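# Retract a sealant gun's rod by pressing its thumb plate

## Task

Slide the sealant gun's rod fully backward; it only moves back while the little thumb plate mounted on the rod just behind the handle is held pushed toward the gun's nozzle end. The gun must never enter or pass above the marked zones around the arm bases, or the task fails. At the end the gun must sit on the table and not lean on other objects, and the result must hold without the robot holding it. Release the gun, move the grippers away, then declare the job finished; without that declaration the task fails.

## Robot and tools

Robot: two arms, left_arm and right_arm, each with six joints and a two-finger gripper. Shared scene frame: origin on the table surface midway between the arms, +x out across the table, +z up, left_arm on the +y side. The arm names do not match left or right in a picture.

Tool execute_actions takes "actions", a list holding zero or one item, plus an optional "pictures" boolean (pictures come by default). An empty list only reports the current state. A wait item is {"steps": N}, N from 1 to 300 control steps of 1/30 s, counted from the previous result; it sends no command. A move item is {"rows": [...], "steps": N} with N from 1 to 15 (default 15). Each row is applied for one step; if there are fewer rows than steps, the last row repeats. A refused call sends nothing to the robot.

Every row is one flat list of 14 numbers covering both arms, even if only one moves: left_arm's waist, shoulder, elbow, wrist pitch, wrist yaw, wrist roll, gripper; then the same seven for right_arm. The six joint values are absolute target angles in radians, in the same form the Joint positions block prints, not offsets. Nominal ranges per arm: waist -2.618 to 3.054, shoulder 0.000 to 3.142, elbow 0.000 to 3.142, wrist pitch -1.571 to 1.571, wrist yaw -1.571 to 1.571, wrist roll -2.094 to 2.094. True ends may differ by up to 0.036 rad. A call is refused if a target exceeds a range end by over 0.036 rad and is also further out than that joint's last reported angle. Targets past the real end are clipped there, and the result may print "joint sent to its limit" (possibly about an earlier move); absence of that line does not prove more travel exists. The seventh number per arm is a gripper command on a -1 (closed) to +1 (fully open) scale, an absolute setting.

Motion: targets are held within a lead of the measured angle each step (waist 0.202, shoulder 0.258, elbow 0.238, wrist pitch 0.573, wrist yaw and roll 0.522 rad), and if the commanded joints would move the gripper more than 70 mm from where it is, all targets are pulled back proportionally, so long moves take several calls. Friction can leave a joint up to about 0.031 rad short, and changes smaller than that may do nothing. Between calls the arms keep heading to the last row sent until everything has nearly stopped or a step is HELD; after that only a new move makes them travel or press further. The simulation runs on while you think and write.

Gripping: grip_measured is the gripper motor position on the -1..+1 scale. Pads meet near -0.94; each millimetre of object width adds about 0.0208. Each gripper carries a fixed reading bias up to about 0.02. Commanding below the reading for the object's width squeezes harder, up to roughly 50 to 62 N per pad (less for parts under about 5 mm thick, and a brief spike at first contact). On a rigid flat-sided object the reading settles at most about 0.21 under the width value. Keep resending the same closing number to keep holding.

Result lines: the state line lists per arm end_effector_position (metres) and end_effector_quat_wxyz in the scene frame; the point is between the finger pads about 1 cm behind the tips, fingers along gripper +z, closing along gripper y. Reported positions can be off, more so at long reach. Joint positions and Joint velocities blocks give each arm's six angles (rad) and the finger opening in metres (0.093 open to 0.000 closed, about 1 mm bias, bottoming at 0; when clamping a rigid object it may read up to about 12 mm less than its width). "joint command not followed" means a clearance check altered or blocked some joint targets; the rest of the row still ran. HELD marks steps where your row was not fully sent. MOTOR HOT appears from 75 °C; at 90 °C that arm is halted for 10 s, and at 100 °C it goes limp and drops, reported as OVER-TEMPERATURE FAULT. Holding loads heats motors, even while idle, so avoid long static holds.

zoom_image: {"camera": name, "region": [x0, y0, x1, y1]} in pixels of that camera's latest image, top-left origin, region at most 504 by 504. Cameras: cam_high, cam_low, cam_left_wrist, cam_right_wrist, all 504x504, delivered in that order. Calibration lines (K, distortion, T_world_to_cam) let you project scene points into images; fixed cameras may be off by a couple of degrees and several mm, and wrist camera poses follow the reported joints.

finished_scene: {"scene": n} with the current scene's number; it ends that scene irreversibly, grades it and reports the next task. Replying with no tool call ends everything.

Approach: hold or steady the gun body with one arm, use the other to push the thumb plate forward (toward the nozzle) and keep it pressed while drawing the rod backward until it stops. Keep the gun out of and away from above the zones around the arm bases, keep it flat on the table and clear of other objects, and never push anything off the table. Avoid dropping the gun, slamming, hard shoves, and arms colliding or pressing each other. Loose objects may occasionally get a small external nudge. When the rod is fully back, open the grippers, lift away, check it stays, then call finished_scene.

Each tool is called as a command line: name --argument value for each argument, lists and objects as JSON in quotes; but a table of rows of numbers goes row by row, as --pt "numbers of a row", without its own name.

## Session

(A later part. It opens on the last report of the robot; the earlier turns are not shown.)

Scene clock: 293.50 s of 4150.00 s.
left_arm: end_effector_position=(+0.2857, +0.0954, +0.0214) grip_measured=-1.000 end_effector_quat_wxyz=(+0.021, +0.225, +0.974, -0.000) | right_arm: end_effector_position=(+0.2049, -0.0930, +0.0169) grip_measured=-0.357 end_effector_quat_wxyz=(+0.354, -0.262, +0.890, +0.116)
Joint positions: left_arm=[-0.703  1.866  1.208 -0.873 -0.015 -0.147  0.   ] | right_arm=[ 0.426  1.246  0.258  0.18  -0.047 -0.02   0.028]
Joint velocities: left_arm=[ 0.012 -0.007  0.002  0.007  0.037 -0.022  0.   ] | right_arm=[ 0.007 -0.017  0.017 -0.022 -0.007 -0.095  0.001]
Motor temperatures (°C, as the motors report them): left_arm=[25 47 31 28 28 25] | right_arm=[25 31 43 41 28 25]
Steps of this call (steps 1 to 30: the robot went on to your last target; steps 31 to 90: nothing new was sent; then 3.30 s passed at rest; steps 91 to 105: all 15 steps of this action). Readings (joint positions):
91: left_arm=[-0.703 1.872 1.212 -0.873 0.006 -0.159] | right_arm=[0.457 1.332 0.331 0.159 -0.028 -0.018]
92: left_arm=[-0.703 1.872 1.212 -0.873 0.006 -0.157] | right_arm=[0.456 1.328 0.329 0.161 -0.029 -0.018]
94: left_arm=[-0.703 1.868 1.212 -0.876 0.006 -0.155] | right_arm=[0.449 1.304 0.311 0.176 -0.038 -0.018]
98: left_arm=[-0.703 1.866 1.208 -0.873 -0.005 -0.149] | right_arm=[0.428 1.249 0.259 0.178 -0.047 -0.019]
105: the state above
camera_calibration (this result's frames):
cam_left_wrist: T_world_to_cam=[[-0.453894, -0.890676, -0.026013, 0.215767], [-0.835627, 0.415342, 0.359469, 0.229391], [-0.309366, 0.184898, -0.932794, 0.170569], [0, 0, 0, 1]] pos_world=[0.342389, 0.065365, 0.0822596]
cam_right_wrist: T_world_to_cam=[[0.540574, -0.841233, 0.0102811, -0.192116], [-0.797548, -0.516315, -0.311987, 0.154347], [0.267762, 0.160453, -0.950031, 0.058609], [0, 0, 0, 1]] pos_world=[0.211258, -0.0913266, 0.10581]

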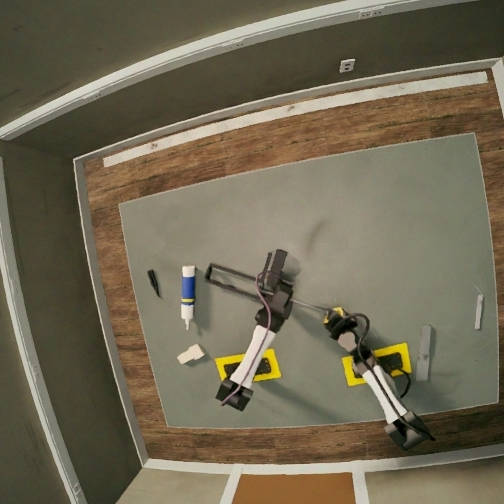

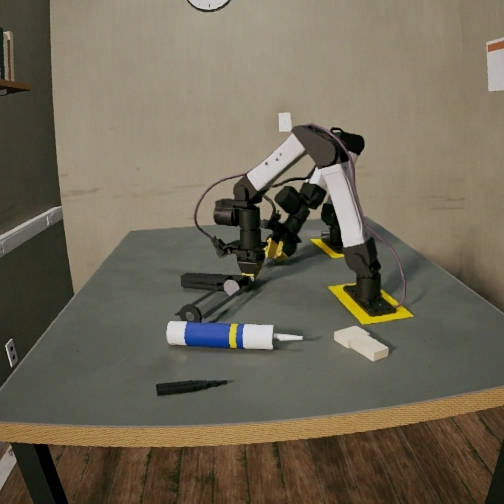

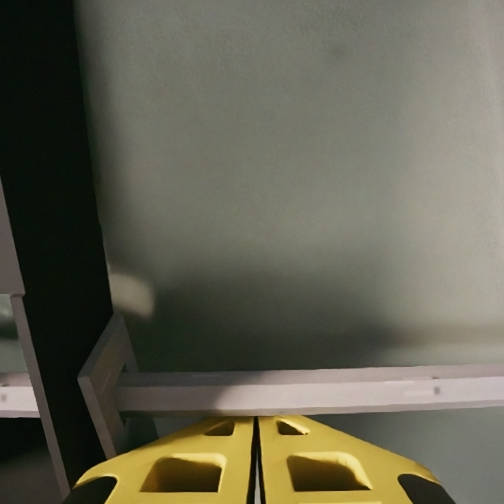

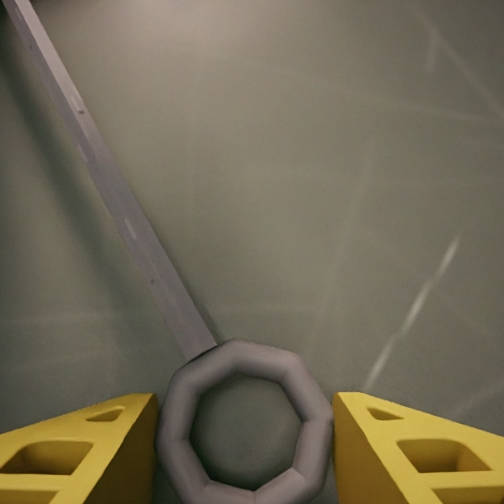

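Still sliding; pull more.

execute_actions --actions '[{"rows":[[-0.67,1.89,1.16,-0.89,-0.1,-0.13,-1,0.39,1.21,0.205,0.14,0,0,-0.7],[-0.67,1.89,1.16,-0.89,-0.1,-0.13,-1,0.38,1.19,0.19,0.14,0,0,-0.7],[-0.67,1.89,1.16,-0.89,-0.1,-0.13,-1,0.37,1.17,0.175,0.14,0,0,-0.7],[-0.67,1.89,1.16,-0.89,-0.1,-0.13,-1,0.36,1.15,0.16,0.14,0,0,-0.7],[-0.67,1.89,1.16,-0.89,-0.1,-0.13,-1,0.35,1.13,0.145,0.14,0,0,-0.7],[-0.67,1.89,1.16,-0.89,-0.1,-0.13,-1,0.34,1.11,0.13,0.14,0,0,-0.7],[-0.67,1.89,1.16,-0.89,-0.1,-0.13,-1,0.33,1.09,0.115,0.14,0,0,-0.7]],"steps":15}]'

zoom_image --camera "cam_low" --region '[180,220,315,310]'

Scene clock: 302.80 s of 4150.00 s.
left_arm: end_effector_position=(+0.2834, +0.0921, +0.0221) grip_measured=-1.000 end_effector_quat_wxyz=(+0.018, +0.226, +0.974, -0.011) | right_arm: end_effector_position=(+0.1936, -0.1107, +0.0185) grip_measured=-0.357 end_effector_quat_wxyz=(+0.376, -0.247, +0.884, +0.125)
Joint positions: left_arm=[-0.704  1.864  1.208 -0.874  0.007 -0.144  0.   ] | right_arm=[ 0.365  1.11   0.157  0.194 -0.089 -0.035  0.028]
Joint velocities: left_arm=[ 0.017  0.007 -0.012  0.007 -0.022  0.022  0.   ] | right_arm=[-0.017 -0.002 -0.022  0.081 -0.081  0.066  0.001]
Motor temperatures (°C, as the motors report them): left_arm=[25 46 31 28 28 25] | right_arm=[25 31 43 40 28 25]
Steps of this call (steps 1 to 15: the robot went on to your last target; steps 16 to 90: nothing new was sent; then 5.80 s passed at rest; steps 91 to 105: all 15 steps of this action). Readings (joint positions):
91: left_arm=[-0.703 1.866 1.208 -0.873 -0.017 -0.146] | right_arm=[0.424 1.243 0.256 0.181 -0.049 -0.020]
92: left_arm=[-0.703 1.866 1.208 -0.874 -0.018 -0.146] | right_arm=[0.420 1.234 0.250 0.185 -0.053 -0.021]
94: left_arm=[-0.703 1.866 1.208 -0.874 -0.020 -0.146] | right_arm=[0.405 1.201 0.225 0.186 -0.060 -0.024]
98: left_arm=[-0.703 1.865 1.208 -0.874 -0.008 -0.145] | right_arm=[0.373 1.126 0.169 0.192 -0.081 -0.032]
105: the state above
camera_calibration (this result's frames):
cam_left_wrist: T_world_to_cam=[[-0.457887, -0.889, -0.00436306, 0.212268], [-0.829865, 0.425659, 0.360746, 0.226026], [-0.318846, 0.168802, -0.932654, 0.175311], [0, 0, 0, 1]] pos_world=[0.340663, 0.0629034, 0.0828926]
cam_right_wrist: T_world_to_cam=[[0.522164, -0.852827, -0.00567244, -0.19835], [-0.796547, -0.485307, -0.360542, 0.140856], [0.304727, 0.19278, -0.932726, 0.0621678], [0, 0, 0, 1]] pos_world=[0.196825, -0.112785, 0.107645]

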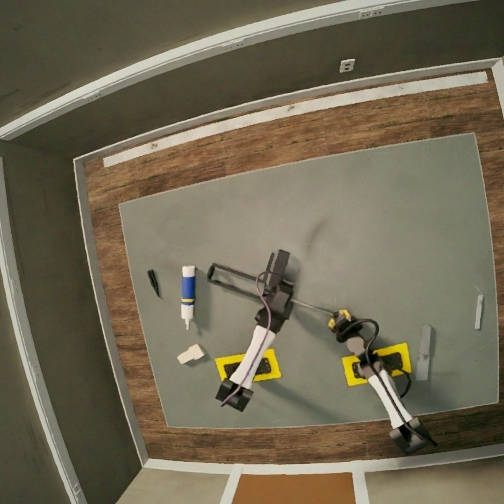

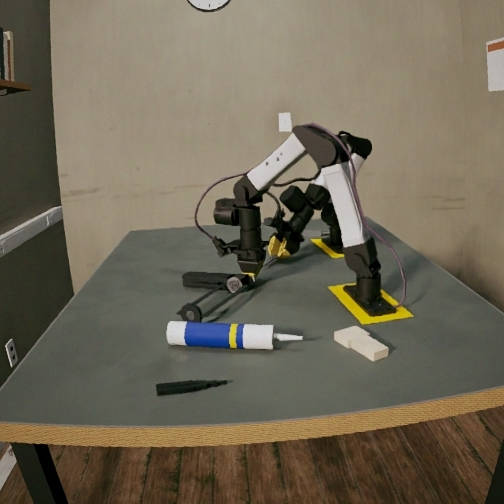

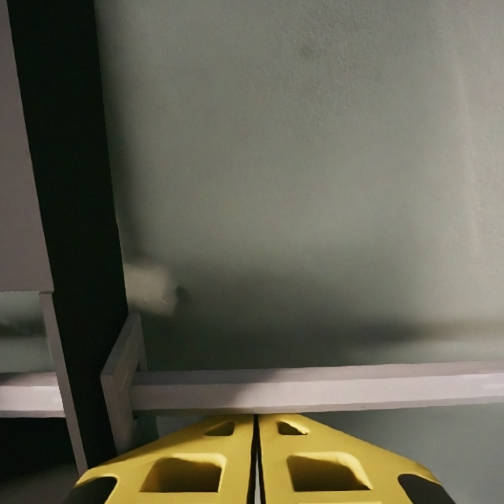

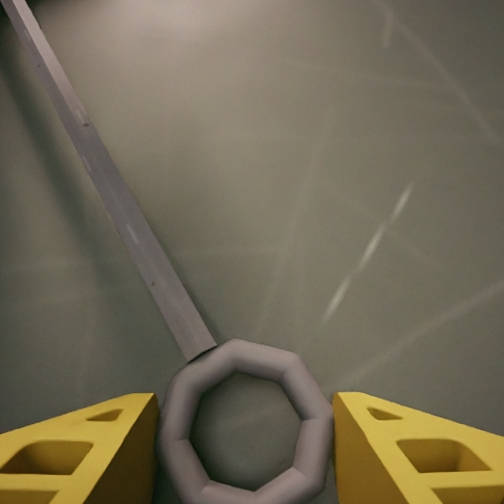

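Region (180, 220, 315, 310) of cam_low's 504x504 image, scaled by 3.733, with more detail than that image has.

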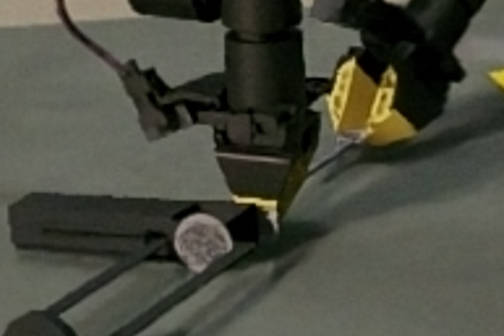

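execute_actions --actions '[{"rows":[[-0.67,1.89,1.16,-0.89,-0.1,-0.13,-1,0.32,1.07,0.10,0.14,0,0,-0.7],[-0.67,1.89,1.16,-0.89,-0.1,-0.13,-1,0.31,1.05,0.085,0.14,0,0,-0.7],[-0.67,1.89,1.16,-0.89,-0.1,-0.13,-1,0.30,1.03,0.07,0.14,0,0,-0.7]],"steps":12}]'

zoom_image --camera "cam_low" --region '[180,220,315,310]'

Scene clock: 309.13 s of 4150.00 s.
left_arm: end_effector_position=(+0.2791, +0.0851, +0.0228) grip_measured=-1.000 end_effector_quat_wxyz=(+0.012, +0.229, +0.973, -0.030) | right_arm: end_effector_position=(+0.1888, -0.1175, +0.0184) grip_measured=-0.357 end_effector_quat_wxyz=(+0.386, -0.241, +0.881, +0.130)
Joint positions: left_arm=[-0.708  1.862  1.208 -0.872  0.047 -0.144  0.   ] | right_arm=[ 0.338  1.05   0.113  0.2   -0.108 -0.04   0.028]
Joint velocities: left_arm=[-0.017 -0.002  0.002 -0.022 -0.081  0.037  0.   ] | right_arm=[ 0.002 -0.007  0.007  0.066  0.081  0.066  0.   ]
Motor temperatures (°C, as the motors report them): left_arm=[25 45 31 28 28 25] | right_arm=[25 31 42 40 28 25]
Steps of this call (steps 1 to 15: the robot went on to your last target; steps 16 to 90: nothing new was sent; then 2.93 s passed at rest; steps 91 to 102: all 12 steps of this action). Readings (joint positions):
91: left_arm=[-0.704 1.864 1.208 -0.874 0.008 -0.144] | right_arm=[0.363 1.107 0.155 0.194 -0.090 -0.035]
92: left_arm=[-0.704 1.864 1.208 -0.874 0.014 -0.144] | right_arm=[0.358 1.098 0.148 0.196 -0.093 -0.036]
94: left_arm=[-0.706 1.862 1.208 -0.873 0.034 -0.144] | right_arm=[0.346 1.068 0.126 0.199 -0.101 -0.037]
98: left_arm=[-0.708 1.862 1.208 -0.872 0.047 -0.144] | right_arm=[0.338 1.050 0.113 0.200 -0.107 -0.040]
102: the state above
camera_calibration (this result's frames):
cam_left_wrist: T_world_to_cam=[[-0.463802, -0.885235, 0.0353104, 0.204481], [-0.819601, 0.443865, 0.362267, 0.220785], [-0.336364, 0.13908, -0.931405, 0.183161], [0, 0, 0, 1]] pos_world=[0.337403, 0.057541, 0.0833937]
cam_right_wrist: T_world_to_cam=[[0.513983, -0.857701, -0.0130366, -0.200543], [-0.795089, -0.470648, -0.382523, 0.135521], [0.321955, 0.206976, -0.923854, 0.0631132], [0, 0, 0, 1]] pos_world=[0.190507, -0.121287, 0.107533]

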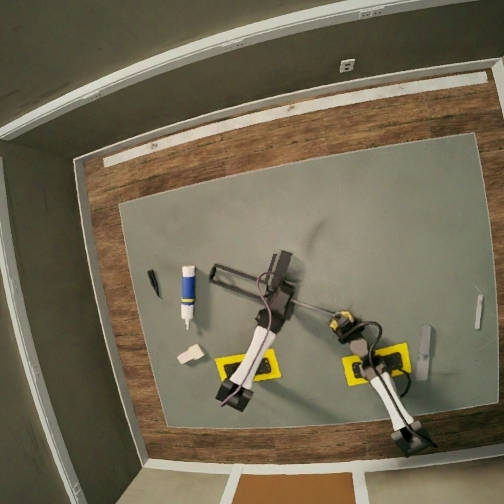

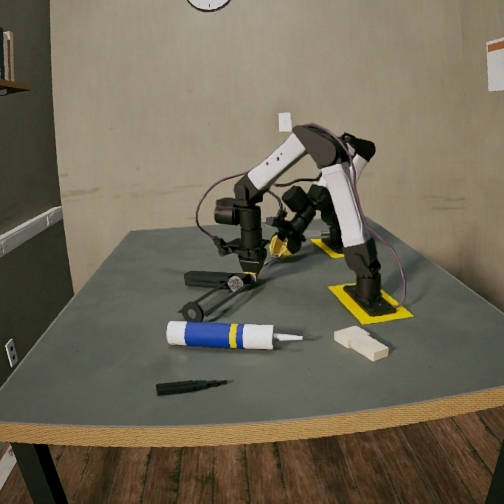

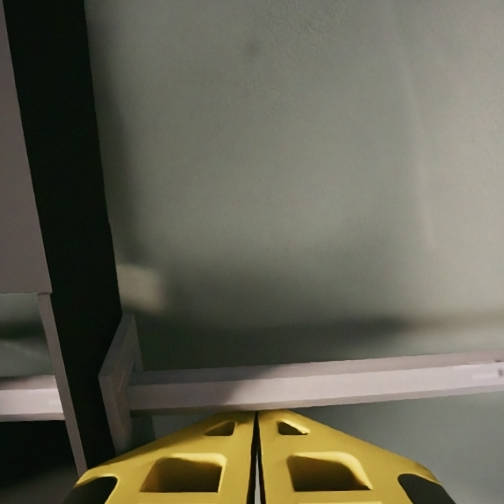

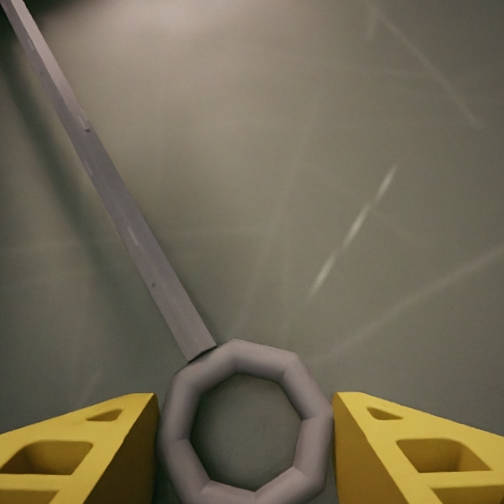

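Region (180, 220, 315, 310) of cam_low's 504x504 image, scaled by 3.733, with more detail than that image has.

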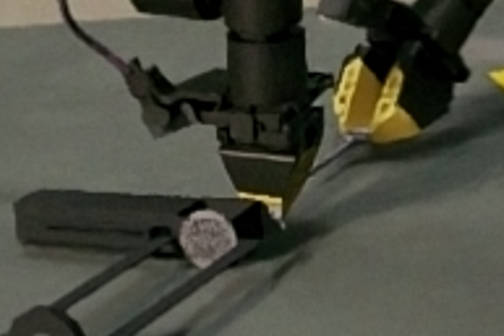

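At the stop. Release.

execute_actions --actions '[{"rows":[[-0.74,1.89,1.18,-0.9,0,-0.2,-1,0.34,1.06,0.12,0.17,0,0,0.3],[-0.78,1.9,1.2,-0.9,0,-0.24,-1,0.34,1.06,0.12,0.17,0,0,0.3],[-0.78,1.9,1.2,-0.9,0,-0.24,-1,0.34,1.06,0.12,0.17,0,0,0.3],[-0.78,1.9,1.2,-0.9,0,-0.24,-1,0.34,1.06,0.12,0.17,0,0,0.3],[-0.78,1.9,1.2,-0.9,0,-0.24,-1,0.34,1.06,0.12,0.17,0,0,0.3],[-0.78,1.9,1.2,-0.9,0,-0.24,-1,0.34,1.06,0.12,0.17,0,0,0.3],[-0.78,1.9,1.3,-1.0,0,-0.24,-1,0.34,1.06,0.2,0.1,0,0,0.3],[-0.78,1.9,1.4,-1.1,0,-0.24,-1,0.34,1.06,0.3,0.0,0,0,0.3],[-0.78,1.9,1.5,-1.2,0,-0.24,-1,0.34,1.06,0.4,-0.1,0,0,0.3],[-0.78,1.9,1.6,-1.3,0,-0.24,-1,0.34,1.06,0.5,-0.2,0,0,0.3]],"steps":15}]' --pictures false

execute_actions --actions '[{"steps":15}]'

Scene clock: 318.50 s of 4150.00 s.
left_arm: end_effector_position=(+0.2992, +0.0468, +0.1082) grip_measured=-1.000 end_effector_quat_wxyz=(+0.038, +0.223, +0.974, -0.024) | right_arm: end_effector_position=(+0.2569, -0.1020, +0.1280) grip_measured=+0.298 end_effector_quat_wxyz=(+0.448, -0.204, +0.864, +0.105)
Joint positions: left_arm=[-0.778  1.891  1.593 -1.183  0.009 -0.227  0.   ] | right_arm=[ 0.34   1.058  0.512 -0.068 -0.011 -0.009  0.06 ]
Joint velocities: left_arm=[ 0.002 -0.217  0.203 -0.432  0.037 -0.037  0.   ] | right_arm=[-0.017 -0.002  0.203 -0.11   0.051 -0.037 -0.001]
Motor temperatures (°C, as the motors report them): left_arm=[25 45 31 28 29 25] | right_arm=[25 30 42 40 29 25]
Steps of this call (steps 1 to 15: the robot went on to your last target; steps 16 to 90: nothing new was sent; then 5.87 s passed at rest; steps 91 to 105: all 15 steps of this action). Readings (joint positions):
91: left_arm=[-0.713 1.862 1.208 -0.871 0.052 -0.152] | right_arm=[0.340 1.050 0.113 0.201 -0.103 -0.037]
92: left_arm=[-0.726 1.864 1.208 -0.870 0.047 -0.167] | right_arm=[0.340 1.050 0.113 0.197 -0.086 -0.031]
94: left_arm=[-0.757 1.878 1.208 -0.877 0.032 -0.190] | right_arm=[0.340 1.050 0.113 0.194 -0.056 -0.023]
98: left_arm=[-0.778 1.906 1.253 -0.948 0.021 -0.213] | right_arm=[0.340 1.051 0.156 0.127 -0.027 -0.014]
105: the state above

Scene clock: 319.00 s of 4150.00 s.
left_arm: end_effector_position=(+0.2809, +0.0621, +0.1075) grip_measured=-1.000 end_effector_quat_wxyz=(-0.006, +0.221, +0.975, -0.001) | right_arm: end_effector_position=(+0.2430, -0.1094, +0.1083) grip_measured=+0.298 end_effector_quat_wxyz=(+0.402, -0.208, +0.887, +0.093)
Joint positions: left_arm=[-0.778  1.892  1.597 -1.285  0.007 -0.231  0.   ] | right_arm=[ 0.34   1.058  0.514 -0.176 -0.007 -0.008  0.06 ]
Joint velocities: left_arm=[-0.007 -0.007 -0.007 -0.022 -0.081  0.007  0.   ] | right_arm=[-0.012 -0.007 -0.007 -0.007 -0.007  0.007 -0.   ]
Motor temperatures (°C, as the motors report them): left_arm=[25 45 31 28 29 25] | right_arm=[25 30 42 40 29 25]
Steps of this call (steps 1 to 15: the robot went on to your last target). Readings (joint positions):
1: left_arm=[-0.778 1.886 1.597 -1.200 0.009 -0.228] | right_arm=[0.340 1.058 0.514 -0.075 -0.010 -0.009]
2: left_arm=[-0.778 1.886 1.597 -1.217 0.009 -0.228] | right_arm=[0.340 1.058 0.514 -0.092 -0.010 -0.009]
4: left_arm=[-0.778 1.890 1.597 -1.246 0.008 -0.229] | right_arm=[0.340 1.058 0.514 -0.129 -0.008 -0.008]
8: left_arm=[-0.778 1.892 1.597 -1.272 0.007 -0.230] | right_arm=[0.340 1.058 0.514 -0.162 -0.007 -0.008]
15: the state above
camera_calibration (this result's frames):
cam_left_wrist: T_world_to_cam=[[-0.447667, -0.894119, -0.0120431, 0.183087], [-0.818742, 0.404437, 0.407544, 0.199121], [-0.359522, 0.192304, -0.913106, 0.267079], [0, 0, 0, 1]] pos_world=[0.341011, 0.031809, 0.164926]
cam_right_wrist: T_world_to_cam=[[0.431343, -0.901655, 0.0310202, -0.20981], [-0.823652, -0.407592, -0.394292, 0.231961], [0.368159, 0.144525, -0.918461, 0.108357], [0, 0, 0, 1]] pos_world=[0.241663, -0.110291, 0.19749]

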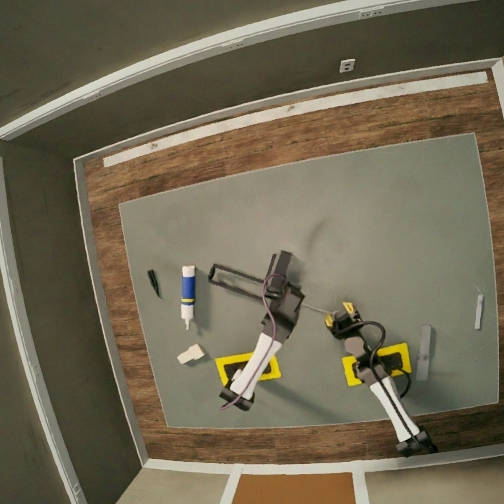

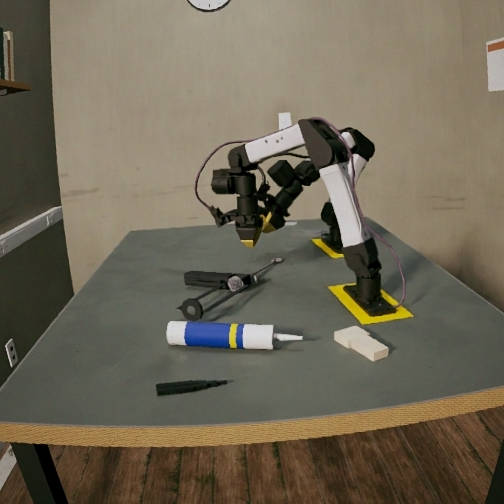

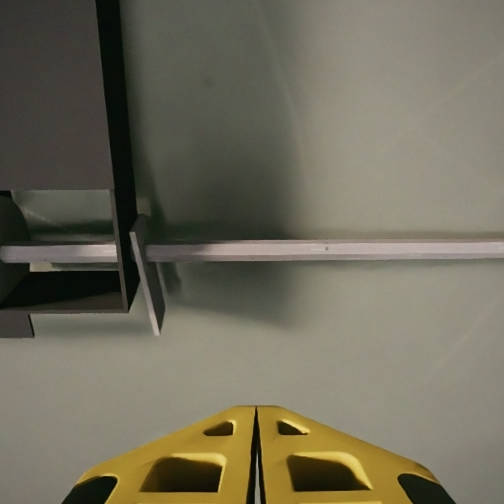

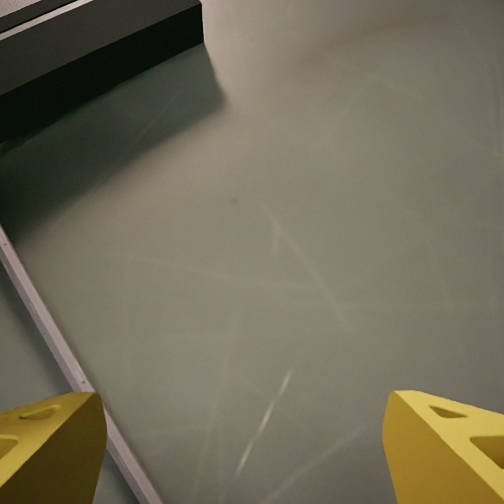

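finished_scene --scene 2

The scene is finished: the task was done.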